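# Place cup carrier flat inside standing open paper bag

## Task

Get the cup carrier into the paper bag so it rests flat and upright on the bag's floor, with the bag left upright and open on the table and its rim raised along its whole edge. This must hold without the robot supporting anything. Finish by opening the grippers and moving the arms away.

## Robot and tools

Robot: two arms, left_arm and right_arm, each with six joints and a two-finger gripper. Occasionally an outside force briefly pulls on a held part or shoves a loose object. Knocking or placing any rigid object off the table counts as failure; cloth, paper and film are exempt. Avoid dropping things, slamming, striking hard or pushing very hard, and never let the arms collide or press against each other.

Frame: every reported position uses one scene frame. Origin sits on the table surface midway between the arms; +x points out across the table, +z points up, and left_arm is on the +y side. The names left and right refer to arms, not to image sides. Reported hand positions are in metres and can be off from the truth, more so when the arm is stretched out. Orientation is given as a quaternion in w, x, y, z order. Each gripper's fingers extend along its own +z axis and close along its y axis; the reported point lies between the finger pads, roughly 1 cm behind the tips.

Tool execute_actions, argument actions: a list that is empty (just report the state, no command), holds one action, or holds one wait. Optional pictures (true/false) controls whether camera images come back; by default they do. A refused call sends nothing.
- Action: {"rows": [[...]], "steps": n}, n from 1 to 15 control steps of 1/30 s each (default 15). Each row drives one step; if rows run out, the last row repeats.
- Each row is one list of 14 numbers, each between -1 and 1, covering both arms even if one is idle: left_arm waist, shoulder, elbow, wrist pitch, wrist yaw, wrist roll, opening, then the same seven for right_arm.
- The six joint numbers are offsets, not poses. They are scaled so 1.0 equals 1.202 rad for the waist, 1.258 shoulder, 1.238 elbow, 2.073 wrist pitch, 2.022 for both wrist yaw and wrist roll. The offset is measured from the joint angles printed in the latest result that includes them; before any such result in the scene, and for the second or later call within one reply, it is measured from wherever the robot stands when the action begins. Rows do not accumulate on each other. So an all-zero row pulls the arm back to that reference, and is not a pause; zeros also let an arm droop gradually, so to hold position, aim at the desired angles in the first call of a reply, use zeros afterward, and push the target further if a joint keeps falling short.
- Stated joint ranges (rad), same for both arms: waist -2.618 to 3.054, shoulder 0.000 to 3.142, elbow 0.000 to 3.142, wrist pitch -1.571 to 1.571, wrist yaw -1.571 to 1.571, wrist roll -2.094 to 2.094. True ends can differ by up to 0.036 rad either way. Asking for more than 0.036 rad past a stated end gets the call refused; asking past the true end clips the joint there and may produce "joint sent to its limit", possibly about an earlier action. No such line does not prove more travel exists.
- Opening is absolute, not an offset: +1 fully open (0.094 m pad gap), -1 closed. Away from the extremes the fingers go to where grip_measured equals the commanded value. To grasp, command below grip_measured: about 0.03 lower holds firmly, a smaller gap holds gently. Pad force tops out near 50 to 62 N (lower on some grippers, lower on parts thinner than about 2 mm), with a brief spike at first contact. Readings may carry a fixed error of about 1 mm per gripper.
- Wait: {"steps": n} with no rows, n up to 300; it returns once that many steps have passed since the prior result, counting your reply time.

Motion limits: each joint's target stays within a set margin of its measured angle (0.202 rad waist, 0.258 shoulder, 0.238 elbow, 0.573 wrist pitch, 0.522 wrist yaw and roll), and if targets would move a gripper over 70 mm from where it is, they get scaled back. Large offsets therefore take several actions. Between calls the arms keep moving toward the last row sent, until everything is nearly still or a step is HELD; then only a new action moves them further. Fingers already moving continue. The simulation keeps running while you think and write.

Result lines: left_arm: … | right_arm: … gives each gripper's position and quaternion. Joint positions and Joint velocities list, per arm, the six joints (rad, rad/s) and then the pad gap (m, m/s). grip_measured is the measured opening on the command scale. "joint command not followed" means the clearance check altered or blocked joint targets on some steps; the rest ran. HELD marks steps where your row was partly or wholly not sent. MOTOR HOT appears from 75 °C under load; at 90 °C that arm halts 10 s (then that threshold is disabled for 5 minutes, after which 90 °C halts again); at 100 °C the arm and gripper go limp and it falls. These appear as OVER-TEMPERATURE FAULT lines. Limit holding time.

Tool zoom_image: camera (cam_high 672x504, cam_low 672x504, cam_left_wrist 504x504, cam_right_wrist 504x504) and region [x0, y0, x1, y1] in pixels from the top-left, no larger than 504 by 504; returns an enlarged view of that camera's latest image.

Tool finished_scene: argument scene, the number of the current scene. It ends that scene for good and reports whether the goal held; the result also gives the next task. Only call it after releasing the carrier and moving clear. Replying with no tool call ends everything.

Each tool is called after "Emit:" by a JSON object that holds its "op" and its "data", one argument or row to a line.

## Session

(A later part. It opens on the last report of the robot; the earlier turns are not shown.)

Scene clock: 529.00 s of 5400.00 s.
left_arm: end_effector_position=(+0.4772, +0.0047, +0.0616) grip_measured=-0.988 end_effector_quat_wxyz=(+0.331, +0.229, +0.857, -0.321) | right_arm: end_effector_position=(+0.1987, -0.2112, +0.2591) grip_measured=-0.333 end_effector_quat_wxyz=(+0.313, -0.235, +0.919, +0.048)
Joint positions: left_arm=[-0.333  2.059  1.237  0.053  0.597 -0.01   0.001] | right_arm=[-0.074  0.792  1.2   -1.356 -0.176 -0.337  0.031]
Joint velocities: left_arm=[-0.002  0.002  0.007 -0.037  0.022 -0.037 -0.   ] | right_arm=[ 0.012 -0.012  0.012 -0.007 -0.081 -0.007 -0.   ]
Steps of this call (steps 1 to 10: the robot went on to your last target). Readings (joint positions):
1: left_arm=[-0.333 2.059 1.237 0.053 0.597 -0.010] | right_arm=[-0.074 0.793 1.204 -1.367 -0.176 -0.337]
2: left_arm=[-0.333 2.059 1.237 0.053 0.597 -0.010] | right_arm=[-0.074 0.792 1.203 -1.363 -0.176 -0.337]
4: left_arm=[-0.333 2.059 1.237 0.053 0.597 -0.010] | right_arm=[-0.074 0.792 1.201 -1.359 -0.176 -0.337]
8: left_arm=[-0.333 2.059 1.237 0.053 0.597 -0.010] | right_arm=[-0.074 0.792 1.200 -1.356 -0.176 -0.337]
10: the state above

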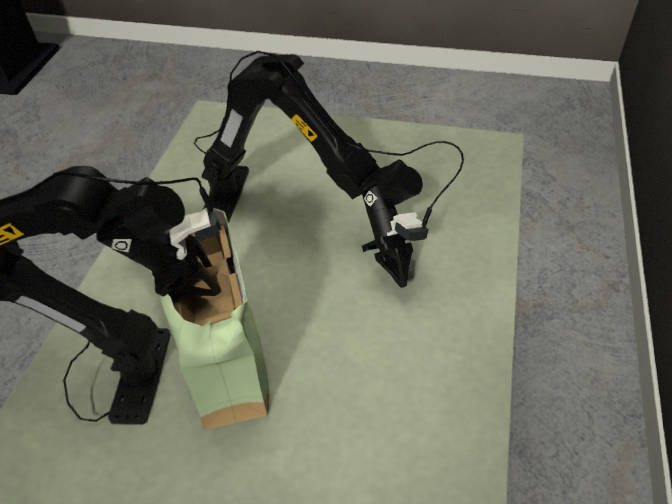

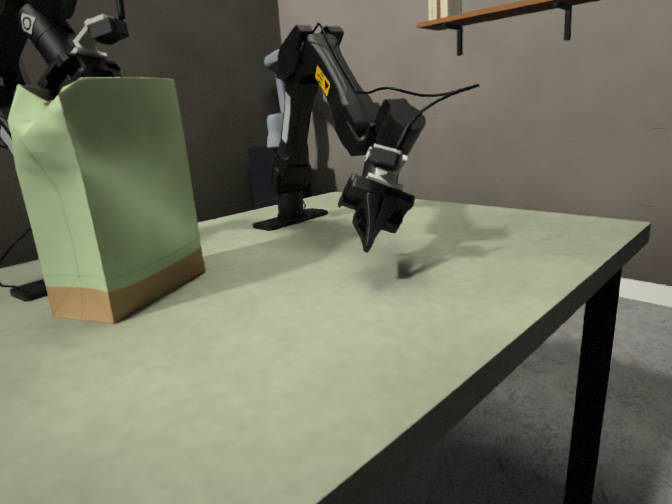

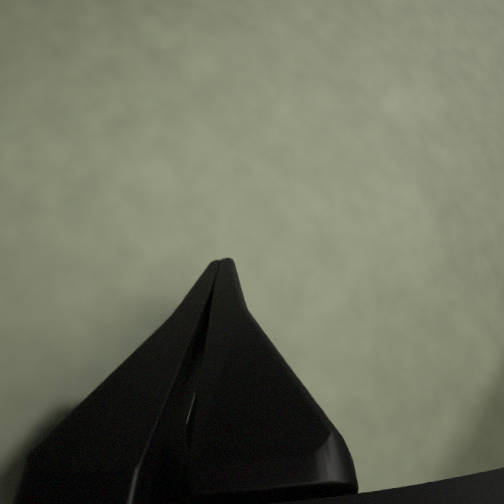

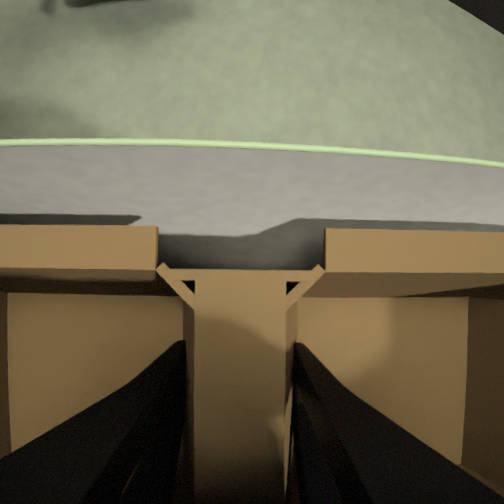

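Emit:
{"op": "execute_actions", "data": {
  "actions": [
    {"rows":[[0,0,0,0,0,0,-1,0,0.01,0.03,-0.01,0,0,-0.38],[0,0,0,0,0,0,-1,0,0.02,0.05,-0.015,0,0,-0.38],[0,0,0,0,0,0,-1,0,0.03,0.07,-0.02,0,0,-0.38],[0,0,0,0,0,0,-1,0,0.04,0.09,-0.03,0,0,-0.38],[0,0,0,0,0,0,-1,0,0.05,0.11,-0.04,0,0,-0.38],[0,0,0,0,0,0,-1,0,0.06,0.13,-0.045,0,0,-0.38],[0,0,0,0,0,0,-1,0,0.07,0.15,-0.05,0,0,-0.38],[0,0,0,0,0,0,-1,0,0.08,0.17,-0.06,0,0,-0.38],[0,0,0,0,0,0,-1,0,0.09,0.19,-0.07,0,0,-0.38],[0,0,0,0,0,0,-1,0,0.1,0.21,-0.075,0,0,-0.38],[0,0,0,0,0,0,-1,0,0.11,0.23,-0.08,0,0,-0.38],[0,0,0,0,0,0,-1,0,0.11,0.25,-0.09,0,0,-0.38],[0,0,0,0,0,0,-1,0,0.11,0.27,-0.095,0,0,-0.38]]}
  ],
  "pictures": false
}}

Emit:
{"op": "execute_actions", "data": {
  "actions": [
    {"steps":30}
  ]
}}

Emit:
{"op": "zoom_image", "data": {
  "camera": "cam_high",
  "region": [90,140,330,400]
}}

Scene clock: 541.80 s of 5400.00 s.
left_arm: end_effector_position=(+0.4773, +0.0048, +0.0615) grip_measured=-0.988 end_effector_quat_wxyz=(+0.331, +0.229, +0.857, -0.320) | right_arm: end_effector_position=(+0.2020, -0.2117, +0.3149) grip_measured=-0.333 end_effector_quat_wxyz=(+0.322, -0.234, +0.916, +0.044)
Joint positions: left_arm=[-0.333  2.059  1.237  0.053  0.596 -0.01   0.001] | right_arm=[-0.074  0.923  1.492 -1.497 -0.172 -0.337  0.031]
Joint velocities: left_arm=[-0.012  0.007  0.012 -0.081 -0.095 -0.066 -0.   ] | right_arm=[-0.012  0.002  0.32  -0.168  0.051 -0.007  0.001]
Steps of this call (steps 1 to 30: the robot went on to your last target; steps 31 to 90: nothing new was sent; then 9.30 s passed at rest; steps 91 to 105: all 15 steps of this action). Readings (joint positions):
91: left_arm=[-0.333 2.059 1.237 0.053 0.597 -0.010] | right_arm=[-0.074 0.792 1.203 -1.357 -0.176 -0.337]
92: left_arm=[-0.333 2.059 1.237 0.053 0.597 -0.010] | right_arm=[-0.074 0.793 1.211 -1.359 -0.176 -0.337]
94: left_arm=[-0.333 2.059 1.237 0.053 0.597 -0.010] | right_arm=[-0.074 0.806 1.246 -1.372 -0.172 -0.337]
98: left_arm=[-0.333 2.059 1.237 0.053 0.596 -0.010] | right_arm=[-0.074 0.857 1.340 -1.415 -0.172 -0.337]
105: the state above

Scene clock: 542.80 s of 5400.00 s.
left_arm: end_effector_position=(+0.4773, +0.0048, +0.0615) grip_measured=-0.988 end_effector_quat_wxyz=(+0.331, +0.229, +0.857, -0.320) | right_arm: end_effector_position=(+0.1933, -0.2126, +0.3133) grip_measured=-0.333 end_effector_quat_wxyz=(+0.308, -0.234, +0.921, +0.046)
Joint positions: left_arm=[-0.333  2.059  1.237  0.053  0.596 -0.01   0.001] | right_arm=[-0.074  0.923  1.508 -1.542 -0.172 -0.337  0.031]
Joint velocities: left_arm=[-0.017 -0.017 -0.002 -0.125  0.022 -0.022  0.   ] | right_arm=[-0.002 -0.017  0.012  0.095  0.022  0.037 -0.001]
Steps of this call (steps 1 to 30: the robot went on to your last target). Readings (joint positions):
1: left_arm=[-0.333 2.059 1.237 0.053 0.596 -0.010] | right_arm=[-0.074 0.923 1.501 -1.505 -0.172 -0.337]
2: left_arm=[-0.333 2.059 1.237 0.053 0.596 -0.010] | right_arm=[-0.074 0.923 1.507 -1.511 -0.172 -0.337]
4: left_arm=[-0.333 2.059 1.237 0.053 0.596 -0.010] | right_arm=[-0.074 0.923 1.508 -1.521 -0.172 -0.337]
8: left_arm=[-0.333 2.059 1.237 0.053 0.596 -0.010] | right_arm=[-0.074 0.923 1.508 -1.535 -0.172 -0.337]
30: the state above
All arms were judged still, so your last target was given up. Only a new action makes them travel on or press farther. Fingers that are still opening or closing keep moving.

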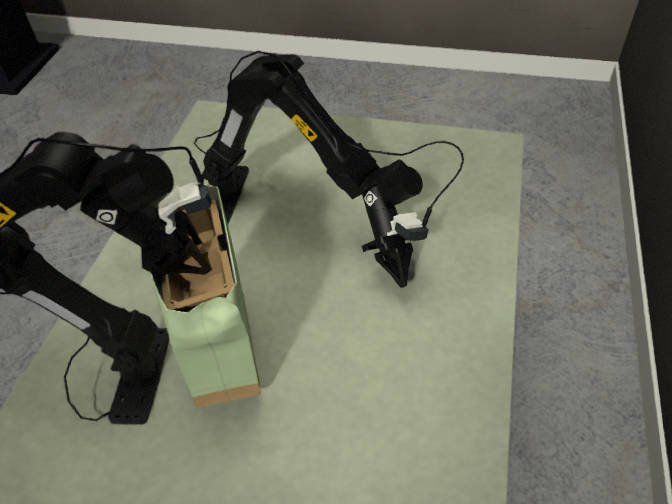

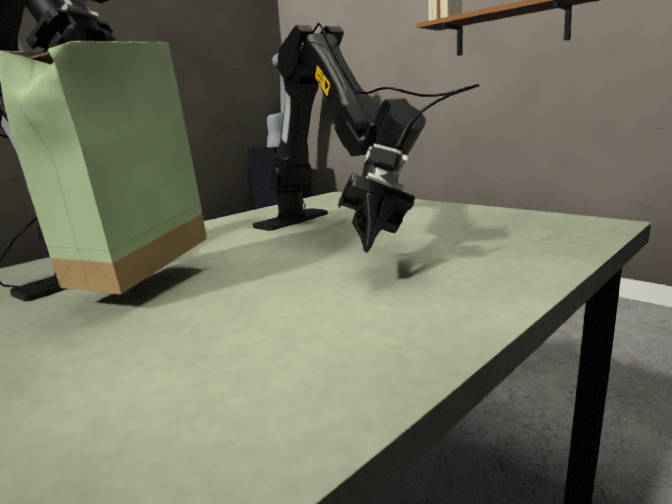

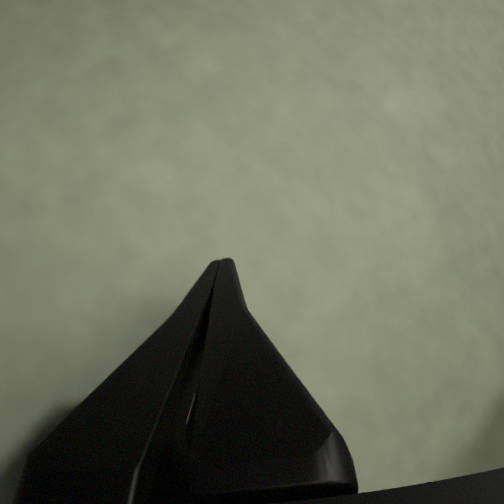

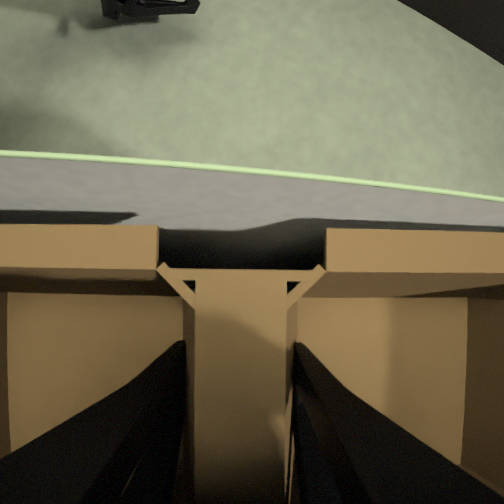

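Region (90, 140, 330, 400) of cam_high's 672x504 image, scaled by 1.938, with more detail than that image has; it fills the left 465 columns of this view, and the rest is white.

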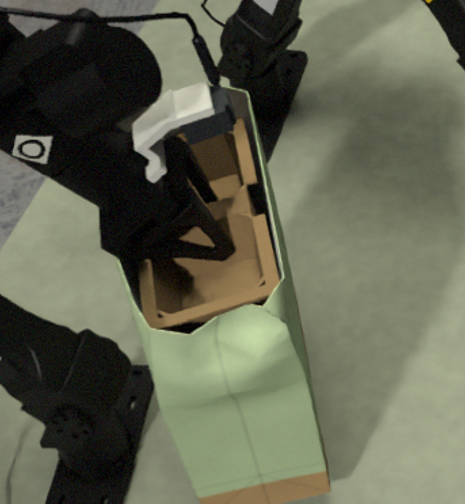

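Emit:
{"op": "execute_actions", "data": {
  "actions": [
    {"rows":[[0,-0.2,-0.05,0,-0.1,0,-1,0,-0.01,-0.03,0.005,0,0,-0.38],[0,-0.4,-0.15,-0.05,-0.2,0,-1,0,-0.02,-0.06,0.01,0,0,-0.38],[0,-0.6,-0.25,-0.1,-0.295,0,-1,0,-0.03,-0.08,0.015,0,0,-0.38],[0,-0.905,-0.478,-0.134,-0.295,0,-1,0,-0.04,-0.1,0.02,0,0,-0.38],[0,-0.905,-0.478,-0.134,-0.295,0,-1,0,-0.045,-0.12,0.025,0,0,-0.38]]}
  ],
  "pictures": false
}}

Emit:
{"op": "execute_actions", "data": {
  "actions": [
    {"steps":25}
  ],
  "pictures": false
}}

Emit:
{"op": "execute_actions", "data": {
  "actions": [
    {"rows":[[-0.8,0,0,0,0,0,-1,0,0,0,0,0,0,-0.38]]}
  ],
  "pictures": false
}}

Emit:
{"op": "execute_actions", "data": {
  "actions": [
    {"steps":20}
  ]
}}

Scene clock: 570.27 s of 5400.00 s.
left_arm: end_effector_position=(+0.3292, +0.1426, +0.1658) grip_measured=-0.988 end_effector_quat_wxyz=(+0.457, +0.126, +0.877, -0.083) | right_arm: end_effector_position=(+0.1899, -0.2129, +0.2801) grip_measured=-0.333 end_effector_quat_wxyz=(+0.276, -0.233, +0.931, +0.051)
Joint positions: left_arm=[-0.333  0.999  0.626 -0.234  0.04  -0.01   0.001] | right_arm=[-0.074  0.888  1.371 -1.508 -0.172 -0.337  0.031]
Joint velocities: left_arm=[-0.007 -1.834  0.12   0.227 -0.212 -0.022  0.001] | right_arm=[ 0.012  0.012  0.007  0.007  0.051  0.037 -0.   ]
Steps of this call (steps 1 to 90: nothing new was sent; then 23.97 s passed at rest; steps 91 to 105: all 15 steps of this action). Readings (joint positions):
91: left_arm=[-0.333 2.042 1.227 0.052 0.569 -0.010] | right_arm=[-0.074 0.923 1.505 -1.541 -0.172 -0.337]
92: left_arm=[-0.334 1.996 1.183 0.045 0.501 -0.010] | right_arm=[-0.074 0.920 1.494 -1.538 -0.172 -0.337]
94: left_arm=[-0.334 1.855 1.056 -0.008 0.356 -0.010] | right_arm=[-0.074 0.908 1.447 -1.526 -0.172 -0.337]
98: left_arm=[-0.333 1.561 0.799 -0.102 0.176 -0.010] | right_arm=[-0.074 0.894 1.372 -1.521 -0.172 -0.337]
105: the state above

Scene clock: 571.10 s of 5400.00 s.
left_arm: end_effector_position=(+0.3298, +0.1484, +0.2030) grip_measured=-0.988 end_effector_quat_wxyz=(+0.508, +0.115, +0.850, -0.076) | right_arm: end_effector_position=(+0.1899, -0.2129, +0.2802) grip_measured=-0.333 end_effector_quat_wxyz=(+0.276, -0.233, +0.931, +0.051)
Joint positions: left_arm=[-0.333  0.915  0.645 -0.222  0.007 -0.01   0.001] | right_arm=[-0.074  0.887  1.371 -1.508 -0.172 -0.337  0.031]
Joint velocities: left_arm=[-0.012 -0.002  0.007 -0.051 -0.081  0.007  0.001] | right_arm=[ 0.007 -0.017  0.007  0.037 -0.022  0.022 -0.001]
Steps of this call (steps 1 to 25: the robot went on to your last target). Readings (joint positions):
1: left_arm=[-0.333 0.949 0.632 -0.224 0.033 -0.010] | right_arm=[-0.074 0.887 1.371 -1.508 -0.172 -0.337]
2: left_arm=[-0.333 0.919 0.639 -0.214 0.028 -0.010] | right_arm=[-0.074 0.887 1.371 -1.508 -0.172 -0.337]
4: left_arm=[-0.333 0.906 0.645 -0.197 0.021 -0.010] | right_arm=[-0.074 0.887 1.371 -1.508 -0.172 -0.337]
8: left_arm=[-0.333 0.914 0.645 -0.214 0.013 -0.010] | right_arm=[-0.074 0.887 1.371 -1.508 -0.172 -0.337]
25: the state above

Scene clock: 571.60 s of 5400.00 s.
left_arm: end_effector_position=(+0.1188, -0.0744, +0.2030) grip_measured=-0.988 end_effector_quat_wxyz=(+0.412, +0.497, +0.700, -0.307) | right_arm: end_effector_position=(+0.1899, -0.2129, +0.2802) grip_measured=-0.333 end_effector_quat_wxyz=(+0.276, -0.233, +0.931, +0.051)
Joint positions: left_arm=[-1.293  0.915  0.645 -0.222  0.021 -0.011  0.001] | right_arm=[-0.074  0.887  1.371 -1.508 -0.172 -0.337  0.031]
Joint velocities: left_arm=[-0.242  0.012 -0.007 -0.007  0.007 -0.007  0.   ] | right_arm=[ 0.002  0.012 -0.012  0.007  0.037 -0.007 -0.001]
Steps of this call (steps 1 to 15: all 15 steps of this action). Readings (joint positions):
1: left_arm=[-0.364 0.915 0.645 -0.222 -0.012 -0.011] | right_arm=[-0.074 0.887 1.371 -1.508 -0.172 -0.337]
2: left_arm=[-0.430 0.915 0.645 -0.222 -0.018 -0.011] | right_arm=[-0.074 0.887 1.371 -1.508 -0.172 -0.337]
4: left_arm=[-0.581 0.915 0.645 -0.222 -0.011 -0.011] | right_arm=[-0.074 0.887 1.371 -1.508 -0.172 -0.337]
8: left_arm=[-0.884 0.915 0.645 -0.222 -0.003 -0.011] | right_arm=[-0.074 0.887 1.371 -1.508 -0.172 -0.337]
15: the state above

Scene clock: 572.27 s of 5400.00 s.
left_arm: end_effector_position=(+0.1189, -0.0744, +0.2030) grip_measured=-0.988 end_effector_quat_wxyz=(+0.413, +0.496, +0.700, -0.305) | right_arm: end_effector_position=(+0.1899, -0.2129, +0.2802) grip_measured=-0.333 end_effector_quat_wxyz=(+0.276, -0.233, +0.931, +0.051)
Joint positions: left_arm=[-1.296  0.915  0.645 -0.222  0.015 -0.011  0.001] | right_arm=[-0.074  0.887  1.371 -1.508 -0.172 -0.337  0.031]
Joint velocities: left_arm=[-0.022 -0.037  0.002 -0.051 -0.007 -0.037 -0.001] | right_arm=[ 0.002 -0.022  0.022  0.022 -0.066 -0.066  0.   ]
Steps of this call (steps 1 to 15: the robot went on to your last target; steps 16 to 20: nothing new was sent). Readings (joint positions):
1: left_arm=[-1.296 0.915 0.645 -0.222 0.021 -0.011] | right_arm=[-0.074 0.887 1.371 -1.508 -0.172 -0.337]
2: left_arm=[-1.296 0.915 0.645 -0.222 0.020 -0.011] | right_arm=[-0.074 0.887 1.371 -1.508 -0.172 -0.337]
4: left_arm=[-1.296 0.915 0.645 -0.222 0.018 -0.011] | right_arm=[-0.074 0.887 1.371 -1.508 -0.172 -0.337]
8: left_arm=[-1.296 0.915 0.645 -0.222 0.016 -0.011] | right_arm=[-0.074 0.887 1.371 -1.508 -0.172 -0.337]
20: the state above
All arms were judged still, so your last target was given up. Only a new action makes them travel on or press farther. Fingers that are still opening or closing keep moving.

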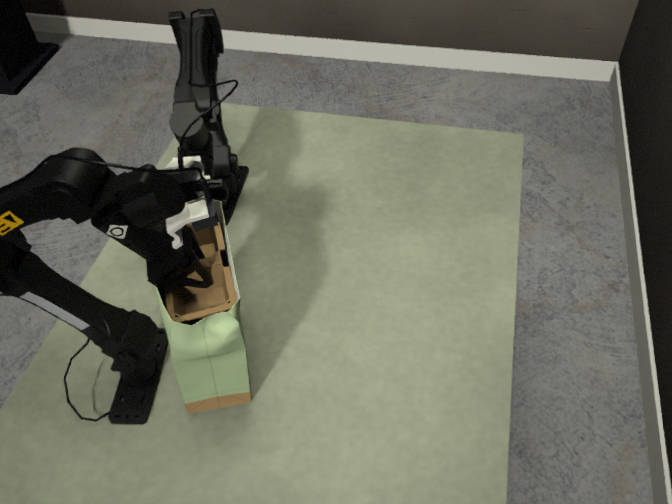

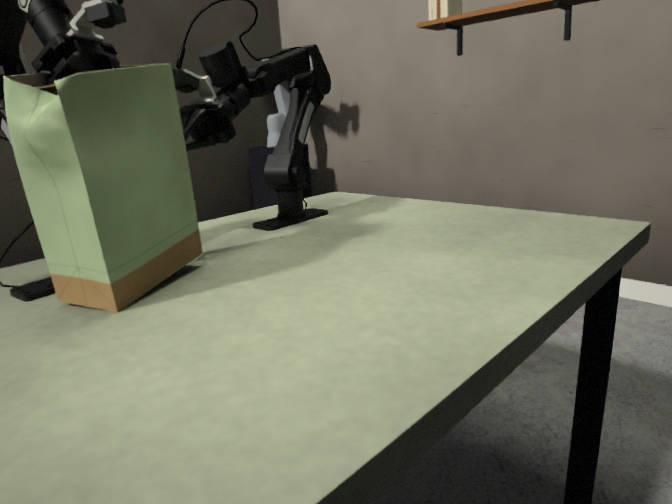

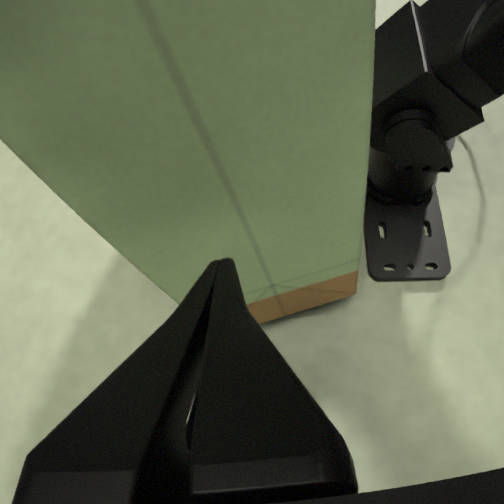

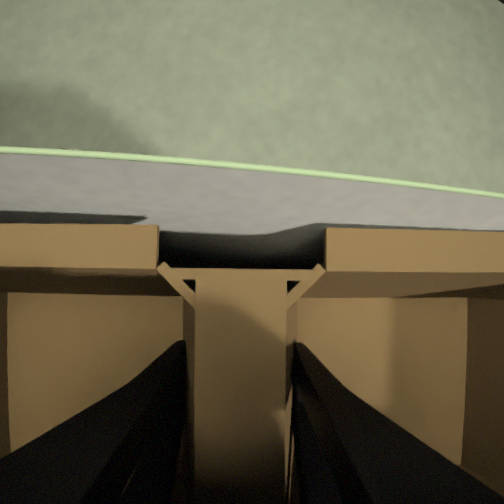

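Emit:
{"op": "execute_actions", "data": {
  "actions": [
    {"rows":[[0,0.03,0.01,0.01,0,0,-1,0,0,0,0,0,0,-0.38],[0,0.06,0.02,0.02,0,0,-1,0,0,0,0,0,0,-0.38],[0,0.09,0.03,0.035,0,0,-1,0,0,0,0,0,0,-0.38],[0,0.12,0.045,0.045,0,0,-1,0,0,0,0,0,0,-0.38],[0,0.15,0.06,0.06,0,0,-1,0,0,0,0,0,0,-0.38],[0,0.18,0.07,0.07,0,0,-1,0,0,0,0,0,0,-0.38]]}
  ]
}}

Emit:
{"op": "zoom_image", "data": {
  "camera": "cam_high",
  "region": [90,140,330,400]
}}

Scene clock: 584.47 s of 5400.00 s.
left_arm: end_effector_position=(+0.1316, -0.1111, +0.1723) grip_measured=-0.988 end_effector_quat_wxyz=(+0.388, +0.507, +0.715, -0.287) | right_arm: end_effector_position=(+0.1899, -0.2129, +0.2802) grip_measured=-0.333 end_effector_quat_wxyz=(+0.276, -0.233, +0.931, +0.051)
Joint positions: left_arm=[-1.296  1.153  0.695 -0.106  0.015 -0.011  0.001] | right_arm=[-0.074  0.887  1.371 -1.508 -0.172 -0.337  0.031]
Joint velocities: left_arm=[-0.012  0.007 -0.022  0.081 -0.037 -0.022  0.002] | right_arm=[-0.017 -0.012  0.007 -0.051  0.022 -0.007  0.   ]
Steps of this call (steps 1 to 90: nothing new was sent; then 8.70 s passed at rest; steps 91 to 105: all 15 steps of this action). Readings (joint positions):
91: left_arm=[-1.296 0.918 0.645 -0.221 0.015 -0.011] | right_arm=[-0.074 0.887 1.371 -1.508 -0.172 -0.337]
92: left_arm=[-1.296 0.929 0.645 -0.214 0.015 -0.011] | right_arm=[-0.074 0.887 1.371 -1.508 -0.172 -0.337]
94: left_arm=[-1.296 0.982 0.654 -0.192 0.015 -0.011] | right_arm=[-0.074 0.887 1.371 -1.508 -0.172 -0.337]
98: left_arm=[-1.296 1.131 0.694 -0.135 0.015 -0.011] | right_arm=[-0.074 0.887 1.371 -1.508 -0.172 -0.337]
105: the state above

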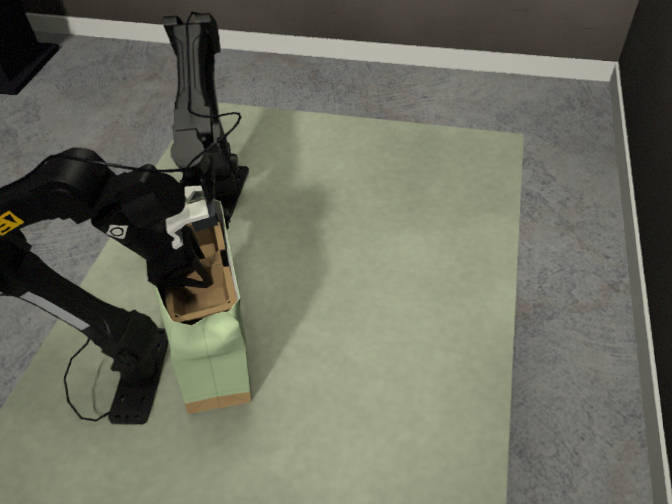

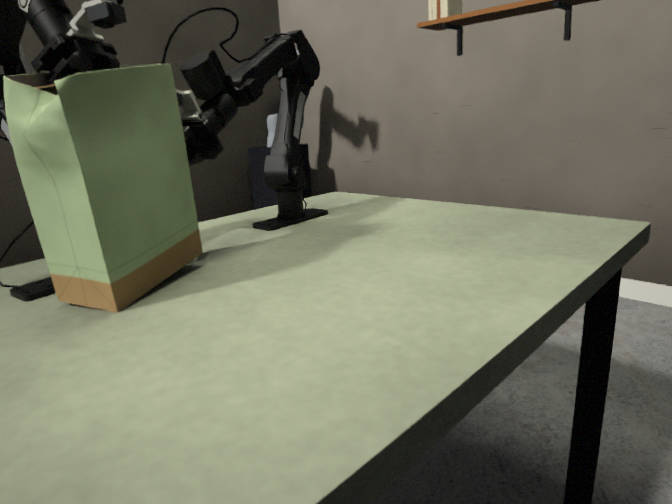

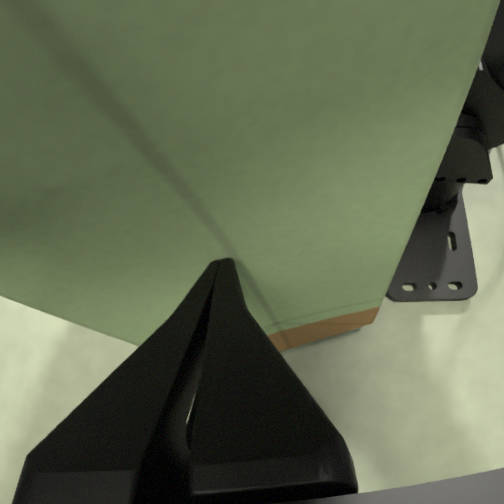

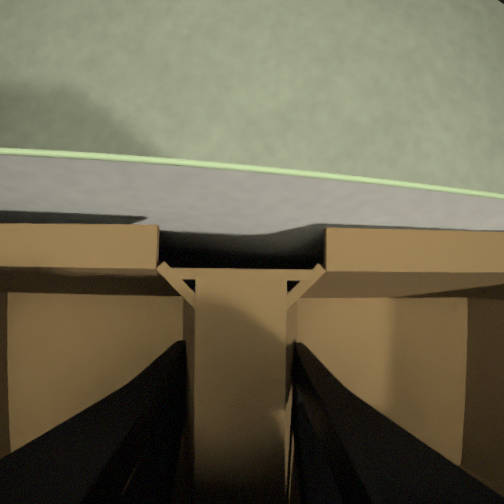

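Region (90, 140, 330, 400) of cam_high's 672x504 image, scaled by 1.938, with more detail than that image has; it fills the left 465 columns of this view, and the rest is white.

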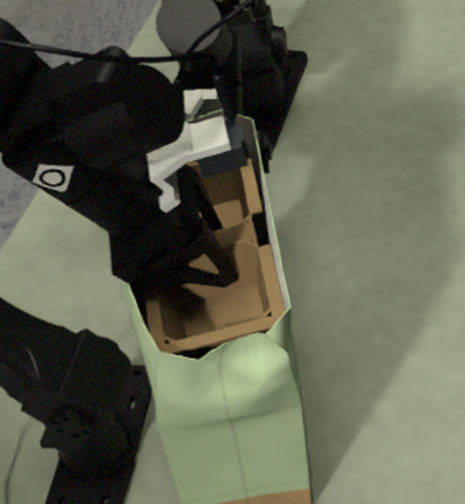

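Emit:
{"op": "execute_actions", "data": {
  "actions": [
    {"rows":[[0,0.02,0.02,0,0,0,-1,0,0,0,0,0,0,-0.38],[0,0.04,0.04,0.005,0,0,-1,0,0,0,0,0,0,-0.38],[0,0.06,0.06,0.01,0,0,-1,0,0,0,0,0,0,-0.38],[0,0.08,0.075,0.01,0,0,-1,0,0,0,0,0,0,-0.38],[0,0.1,0.09,0.015,0,0,-1,0,0,0,0,0,0,-0.38],[0,0.12,0.105,0.015,0,0,-1,0,0,0,0,0,0,-0.38]]}
  ]
}}

Emit:
{"op": "zoom_image", "data": {
  "camera": "cam_high",
  "region": [90,170,330,430]
}}

Scene clock: 593.93 s of 5400.00 s.
left_arm: end_effector_position=(+0.1402, -0.1359, +0.1627) grip_measured=-0.988 end_effector_quat_wxyz=(+0.371, +0.513, +0.723, -0.275) | right_arm: end_effector_position=(+0.1922, -0.2221, +0.2794) grip_measured=-0.333 end_effector_quat_wxyz=(+0.275, -0.229, +0.933, +0.025)
Joint positions: left_arm=[-1.296  1.297  0.785 -0.097  0.015 -0.011  0.001] | right_arm=[-0.074  0.887  1.371 -1.505 -0.119 -0.342  0.031]
Joint velocities: left_arm=[-0.007  0.012 -0.012  0.007 -0.007 -0.037  0.001] | right_arm=[-0.022  0.002 -0.002 -0.051  0.007 -0.081 -0.   ]
Steps of this call (steps 1 to 15: the robot went on to your last target; steps 16 to 90: nothing new was sent; then 5.97 s passed at rest; steps 91 to 105: all 15 steps of this action). Readings (joint positions):
91: left_arm=[-1.296 1.155 0.695 -0.099 0.015 -0.011] | right_arm=[-0.074 0.887 1.371 -1.508 -0.171 -0.337]
92: left_arm=[-1.296 1.161 0.698 -0.100 0.015 -0.011] | right_arm=[-0.074 0.887 1.371 -1.508 -0.171 -0.337]
94: left_arm=[-1.296 1.198 0.722 -0.101 0.015 -0.011] | right_arm=[-0.074 0.887 1.371 -1.508 -0.170 -0.337]
98: left_arm=[-1.296 1.289 0.783 -0.097 0.015 -0.011] | right_arm=[-0.074 0.887 1.371 -1.506 -0.133 -0.341]
105: the state above

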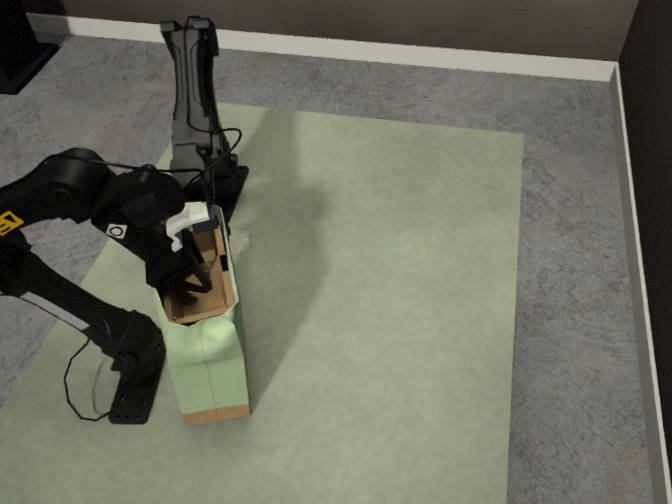

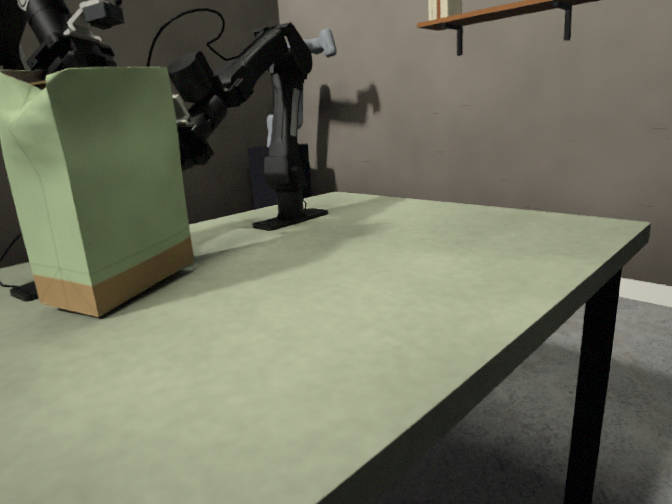

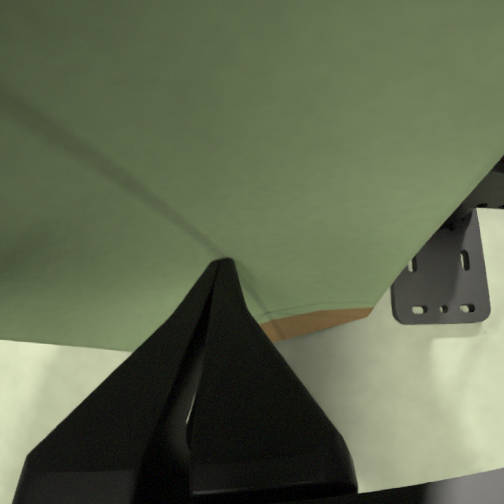

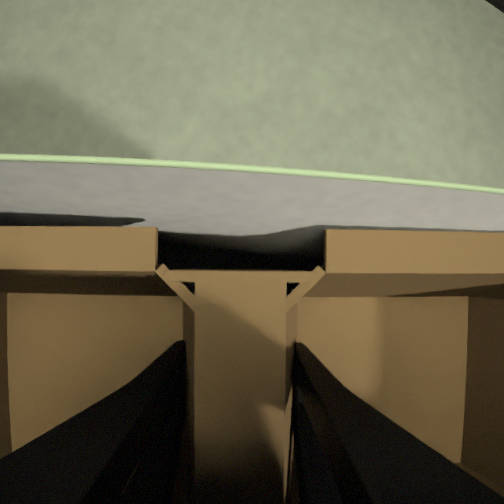

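Region (90, 170, 330, 430) of cam_high's 672x504 image, scaled by 1.938, with more detail than that image has; it fills the left 465 columns of this view, and the rest is white.

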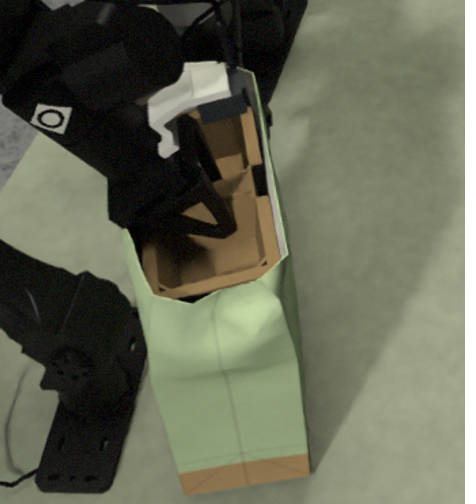

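Emit:
{"op": "execute_actions", "data": {
  "actions": [
    {"rows":[[0,-0.05,-0.04,0,0,0,-1,0,0,0,0,0,0,-0.38],[0,-0.1,-0.08,0,0,0,-1,0,0,0,0,0,0,-0.38],[0,-0.15,-0.1,0,0,0,-1,0,0,0,0,0,0,-0.38],[0,-0.2,-0.12,-0.03,0,0,-1,0,0,0,0,0,0,-0.38],[0,-0.25,-0.13,-0.05,0,0,-1,0,0,0,0,0,0,-0.38],[0,-0.3,-0.14,-0.06,0,0,-1,0,0,0,0,0,-0.02,-0.38],[0,-0.35,-0.15,-0.06,0,0,-1,0,0,0,0,0,-0.04,-0.38],[0,-0.4,-0.16,-0.06,0,0,-1,0,0,0,0,0,-0.06,-0.38],[0,-0.4,-0.16,-0.06,0,0,-1,0,0,0,0,0,-0.08,-0.38],[0,-0.4,-0.16,-0.06,0,0,-1,0,0,0,0,0,-0.1,-0.38],[0,-0.4,-0.16,-0.06,0,0,-1,0,0,0,0,0,-0.12,-0.38],[0,-0.4,-0.16,-0.06,0,0,-1,0,0,0,0,0,-0.14,-0.38],[0,-0.4,-0.16,-0.06,0,0,-1,0,0,0,0,0,-0.16,-0.38],[0,-0.4,-0.16,-0.06,0,0,-1,0,0,0,0,0,-0.18,-0.38]]}
  ],
  "pictures": false
}}

Emit:
{"op": "execute_actions", "data": {
  "actions": [
    {"steps":20}
  ]
}}

Emit:
{"op": "zoom_image", "data": {
  "camera": "cam_high",
  "region": [90,170,330,430]
}}

Scene clock: 639.37 s of 5400.00 s.
left_arm: end_effector_position=(+0.1138, -0.0599, +0.2203) grip_measured=-0.988 end_effector_quat_wxyz=(+0.444, +0.483, +0.680, -0.327) | right_arm: end_effector_position=(+0.1924, -0.2232, +0.2793) grip_measured=-0.333 end_effector_quat_wxyz=(+0.276, -0.338, +0.900, -0.011)
Joint positions: left_arm=[-1.296  0.79   0.594 -0.206  0.015 -0.011  0.001] | right_arm=[-0.074  0.887  1.371 -1.505 -0.112 -0.581  0.031]
Joint velocities: left_arm=[ 0.002 -0.007  0.017 -0.168 -0.022  0.022 -0.   ] | right_arm=[-0.007  0.002  0.007  0.007  0.081 -0.857  0.001]
Steps of this call (steps 1 to 15: the robot went on to your last target; steps 16 to 90: nothing new was sent; then 41.93 s passed at rest; steps 91 to 105: all 15 steps of this action). Readings (joint positions):
91: left_arm=[-1.296 1.292 0.779 -0.095 0.015 -0.011] | right_arm=[-0.074 0.887 1.371 -1.505 -0.115 -0.342]
92: left_arm=[-1.296 1.274 0.760 -0.091 0.015 -0.011] | right_arm=[-0.074 0.887 1.371 -1.505 -0.113 -0.342]
94: left_arm=[-1.296 1.188 0.693 -0.103 0.015 -0.011] | right_arm=[-0.074 0.887 1.371 -1.505 -0.112 -0.342]
98: left_arm=[-1.296 0.929 0.602 -0.192 0.015 -0.011] | right_arm=[-0.074 0.887 1.371 -1.505 -0.112 -0.375]
105: the state above

Scene clock: 640.03 s of 5400.00 s.
left_arm: end_effector_position=(+0.1134, -0.0588, +0.2174) grip_measured=-0.988 end_effector_quat_wxyz=(+0.440, +0.485, +0.683, -0.324) | right_arm: end_effector_position=(+0.1924, -0.2232, +0.2793) grip_measured=-0.333 end_effector_quat_wxyz=(+0.275, -0.388, +0.879, -0.027)
Joint positions: left_arm=[-1.296  0.79   0.594 -0.219  0.015 -0.011  0.001] | right_arm=[-0.074  0.887  1.371 -1.505 -0.112 -0.695  0.031]
Joint velocities: left_arm=[ 0.002  0.007 -0.017  0.007  0.007 -0.037  0.001] | right_arm=[-0.012 -0.007 -0.002 -0.037 -0.037  0.022 -0.   ]
Steps of this call (steps 1 to 20: the robot went on to your last target). Readings (joint positions):
1: left_arm=[-1.296 0.790 0.594 -0.210 0.015 -0.011] | right_arm=[-0.074 0.887 1.371 -1.505 -0.112 -0.604]
2: left_arm=[-1.296 0.790 0.594 -0.211 0.015 -0.011] | right_arm=[-0.074 0.887 1.371 -1.505 -0.112 -0.623]
4: left_arm=[-1.296 0.790 0.594 -0.215 0.015 -0.011] | right_arm=[-0.074 0.887 1.371 -1.505 -0.112 -0.650]
8: left_arm=[-1.296 0.790 0.594 -0.217 0.015 -0.011] | right_arm=[-0.074 0.887 1.371 -1.505 -0.112 -0.677]
20: the state above

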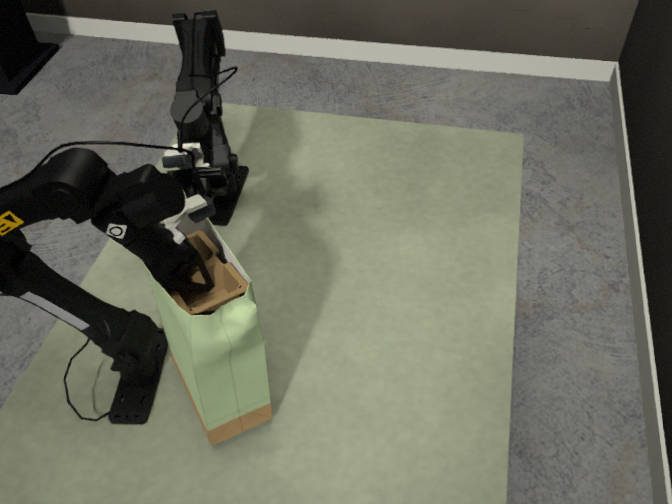

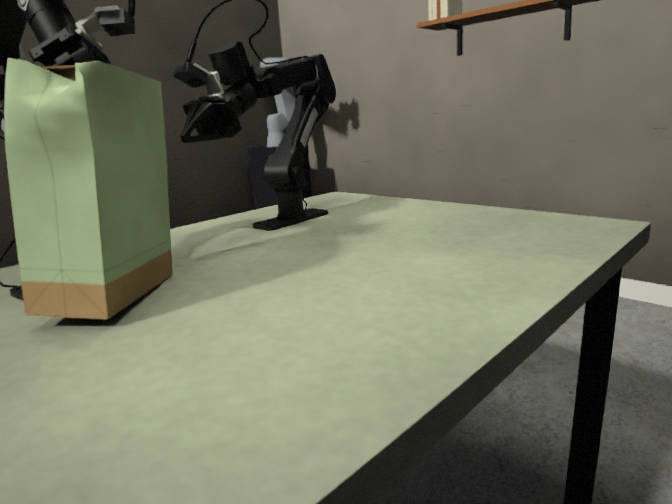

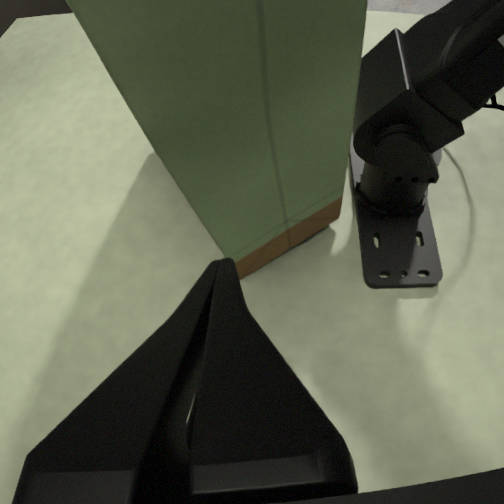

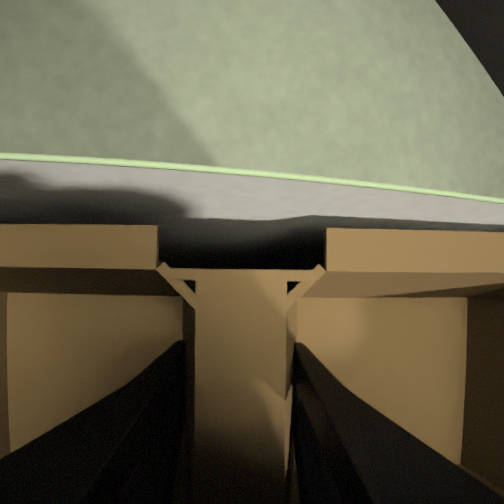

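Region (90, 170, 330, 430) of cam_high's 672x504 image, scaled by 1.938, with more detail than that image has; it fills the left 465 columns of this view, and the rest is white.

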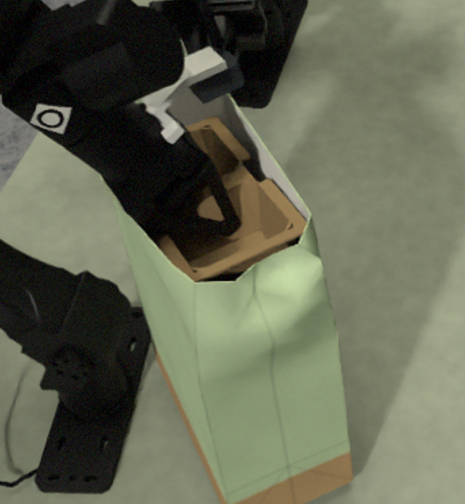

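Emit:
{"op": "execute_actions", "data": {
  "actions": [
    {"rows":[[0,0,0,0,0,0,-1,0,0,0,0,0,0.03,-0.38],[0,0,0,0,0,0,-1,0,0,0,0,0,0.06,-0.38],[0,0,0,0,0,0,-1,0,0,0,0,0,0.09,-0.38],[0,0,0,0,0,0,-1,0,0,0,0,0,0.12,-0.38],[0,0,0,0,0,0,-1,0,0,0,0,0,0.15,-0.38],[0,0,0,0,0,0,-1,0,0,0,0,0,0.18,-0.38],[0,0,0,0,0,0,-1,0,0,0,0,0,0.21,-0.38],[0,0,0,0,0,0,-1,0,0,0,0,0,0.23,-0.38]]}
  ]
}}

Emit:
{"op": "zoom_image", "data": {
  "camera": "cam_high",
  "region": [90,170,330,430]
}}

Scene clock: 656.00 s of 5400.00 s.
left_arm: end_effector_position=(+0.1134, -0.0588, +0.2174) grip_measured=-0.988 end_effector_quat_wxyz=(+0.440, +0.485, +0.683, -0.324) | right_arm: end_effector_position=(+0.1924, -0.2235, +0.2792) grip_measured=-0.333 end_effector_quat_wxyz=(+0.274, -0.199, +0.940, +0.029)
Joint positions: left_arm=[-1.296  0.79   0.594 -0.219  0.015 -0.011  0.001] | right_arm=[-0.074  0.887  1.371 -1.505 -0.111 -0.281  0.031]
Joint velocities: left_arm=[-0.007 -0.007 -0.012 -0.051 -0.051 -0.051  0.001] | right_arm=[-0.002 -0.002 -0.002  0.022  0.066  0.286 -0.   ]
Steps of this call (steps 1 to 15: the robot went on to your last target; steps 16 to 90: nothing new was sent; then 12.47 s passed at rest; steps 91 to 105: all 15 steps of this action). Readings (joint positions):
91: left_arm=[-1.296 0.790 0.594 -0.219 0.015 -0.011] | right_arm=[-0.074 0.887 1.371 -1.505 -0.112 -0.688]
92: left_arm=[-1.296 0.790 0.594 -0.219 0.015 -0.011] | right_arm=[-0.074 0.887 1.371 -1.505 -0.112 -0.670]
94: left_arm=[-1.296 0.790 0.594 -0.219 0.015 -0.011] | right_arm=[-0.074 0.887 1.371 -1.505 -0.112 -0.610]
98: left_arm=[-1.296 0.790 0.594 -0.219 0.015 -0.011] | right_arm=[-0.074 0.887 1.371 -1.505 -0.112 -0.433]
105: the state above

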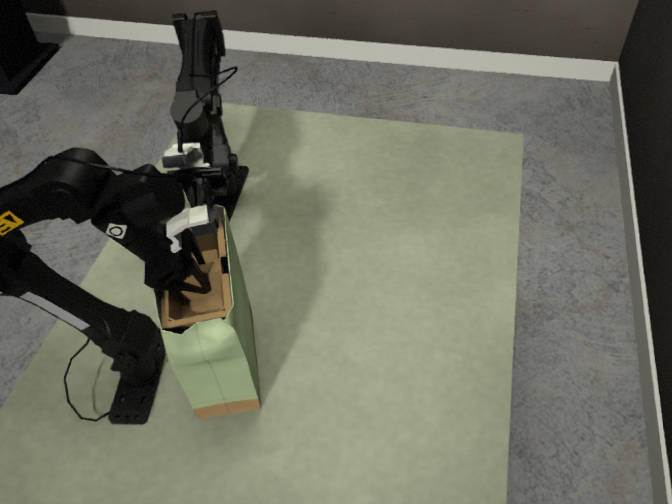

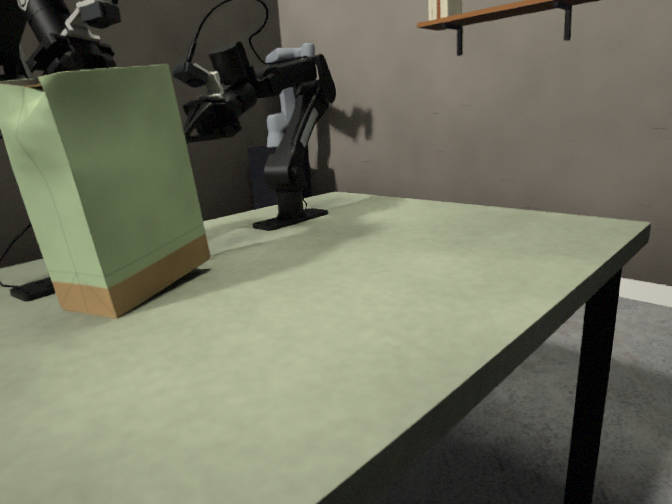

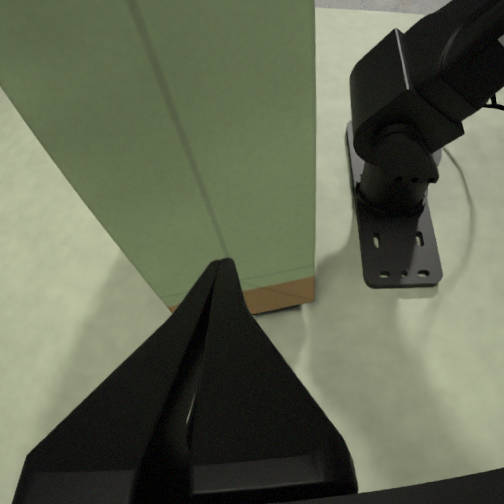

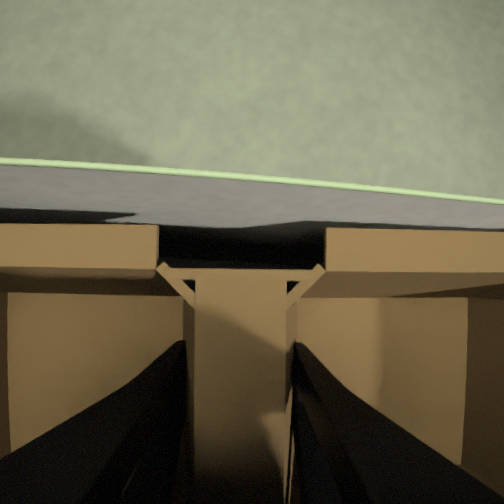

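Region (90, 170, 330, 430) of cam_high's 672x504 image, scaled by 1.938, with more detail than that image has; it fills the left 465 columns of this view, and the rest is white.

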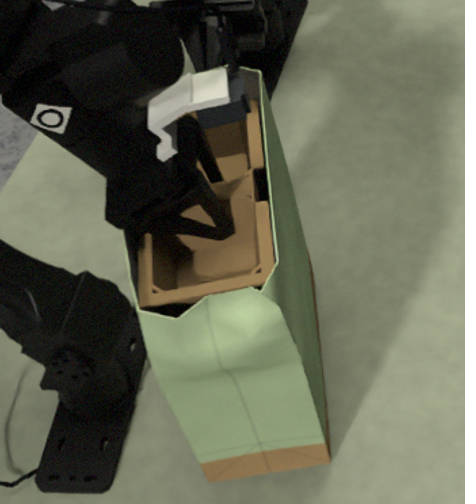

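Emit:
{"op": "execute_actions", "data": {
  "actions": [
    {"rows":[[0,0,0,0,0,0,-1,0,0,0,0,0,0.04,-0.38],[0,0,0,0,0,0,-1,0,0,0,0,0,0.07,-0.38],[0,0,0,0,0,0,-1,0,0,0,0,0,0.07,-0.38],[0,0,0,0,0,0,-1,0,0,0,0,0,0.07,-0.38],[0,0,0,0,0,0,-1,0,0,0,0,0,0.07,-0.38],[0,0,0,0,0,0,-1,0,0,0,0,0,0.07,-0.32],[0,0,0,0,0,0,-1,0,0,0,0,0,0.07,-0.28],[0,0,0,0,0,0,-1,0,0,0,0,0,0.07,-0.2],[0,0,0,0,0,0,-1,0,0,0,0,0,0.07,-0.1]]}
  ],
  "pictures": false
}}

Emit:
{"op": "execute_actions", "data": {
  "actions": [
    {"steps":20}
  ]
}}

Emit:
{"op": "zoom_image", "data": {
  "camera": "cam_high",
  "region": [90,170,330,430]
}}

Scene clock: 665.07 s of 5400.00 s.
left_arm: end_effector_position=(+0.1134, -0.0588, +0.2174) grip_measured=-0.988 end_effector_quat_wxyz=(+0.440, +0.485, +0.683, -0.324) | right_arm: end_effector_position=(+0.1929, -0.2247, +0.2793) grip_measured=-0.103 end_effector_quat_wxyz=(+0.272, -0.138, +0.951, +0.043)
Joint positions: left_arm=[-1.296  0.79   0.594 -0.219  0.015 -0.011  0.001] | right_arm=[-0.074  0.887  1.371 -1.504 -0.104 -0.154  0.042]
Joint velocities: left_arm=[ 0.007  0.002  0.007 -0.11   0.037 -0.022 -0.   ] | right_arm=[-0.002  0.002  0.017 -0.007 -0.007  0.022 -0.   ]
Steps of this call (steps 1 to 30: the robot went on to your last target; steps 31 to 90: nothing new was sent; then 5.57 s passed at rest; steps 91 to 105: all 15 steps of this action). Readings (joint positions):
91: left_arm=[-1.296 0.790 0.594 -0.219 0.015 -0.011] | right_arm=[-0.074 0.887 1.371 -1.505 -0.107 -0.242]
92: left_arm=[-1.296 0.790 0.594 -0.219 0.015 -0.011] | right_arm=[-0.074 0.887 1.371 -1.505 -0.107 -0.227]
94: left_arm=[-1.296 0.790 0.594 -0.219 0.015 -0.011] | right_arm=[-0.074 0.887 1.371 -1.505 -0.105 -0.202]
98: left_arm=[-1.296 0.790 0.594 -0.219 0.015 -0.011] | right_arm=[-0.074 0.887 1.371 -1.504 -0.103 -0.176]
105: the state above

Scene clock: 665.73 s of 5400.00 s.
left_arm: end_effector_position=(+0.1134, -0.0588, +0.2174) grip_measured=-0.988 end_effector_quat_wxyz=(+0.440, +0.485, +0.683, -0.324) | right_arm: end_effector_position=(+0.1929, -0.2247, +0.2793) grip_measured=-0.103 end_effector_quat_wxyz=(+0.272, -0.136, +0.952, +0.044)
Joint positions: left_arm=[-1.296  0.79   0.594 -0.219  0.015 -0.011  0.001] | right_arm=[-0.074  0.887  1.371 -1.504 -0.104 -0.149  0.042]
Joint velocities: left_arm=[ 0.007  0.002 -0.007 -0.051 -0.022  0.022 -0.   ] | right_arm=[ 0.002  0.022 -0.012 -0.022 -0.051 -0.037 -0.001]
Steps of this call (steps 1 to 15: the robot went on to your last target; steps 16 to 20: nothing new was sent). Readings (joint positions):
1: left_arm=[-1.296 0.790 0.594 -0.219 0.015 -0.011] | right_arm=[-0.074 0.887 1.371 -1.504 -0.104 -0.153]
2: left_arm=[-1.296 0.790 0.594 -0.219 0.015 -0.011] | right_arm=[-0.074 0.887 1.371 -1.504 -0.104 -0.152]
4: left_arm=[-1.296 0.790 0.594 -0.219 0.015 -0.011] | right_arm=[-0.074 0.887 1.371 -1.504 -0.104 -0.151]
8: left_arm=[-1.296 0.790 0.594 -0.219 0.015 -0.011] | right_arm=[-0.074 0.887 1.371 -1.504 -0.104 -0.150]
20: the state above
All arms were judged still, so your last target was given up. Only a new action makes them travel on or press farther. Fingers that are still opening or closing keep moving.

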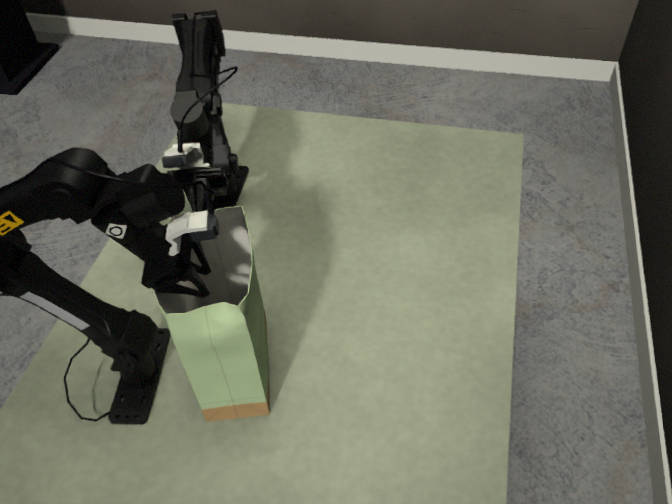

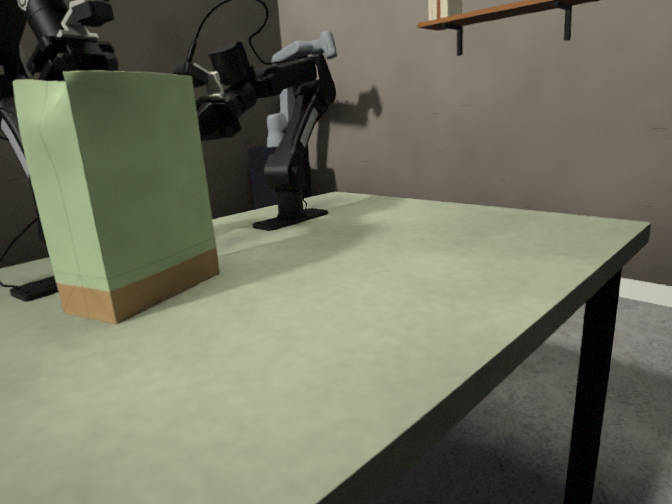

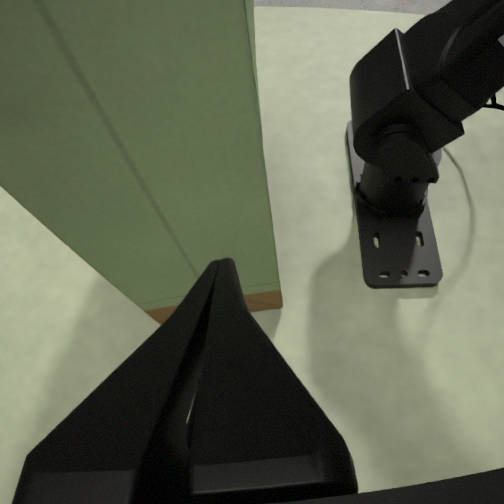

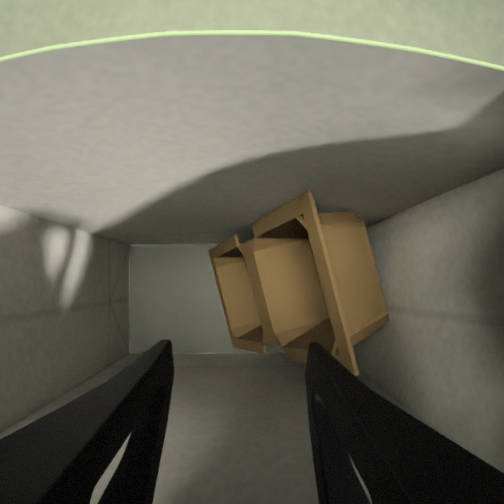

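Region (90, 170, 330, 430) of cam_high's 672x504 image, scaled by 1.938, with more detail than that image has; it fills the left 465 columns of this view, and the rest is white.

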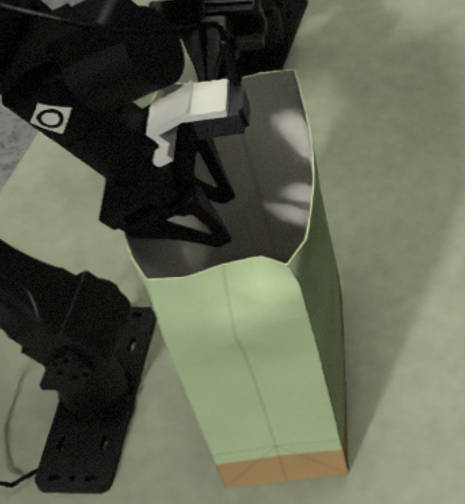

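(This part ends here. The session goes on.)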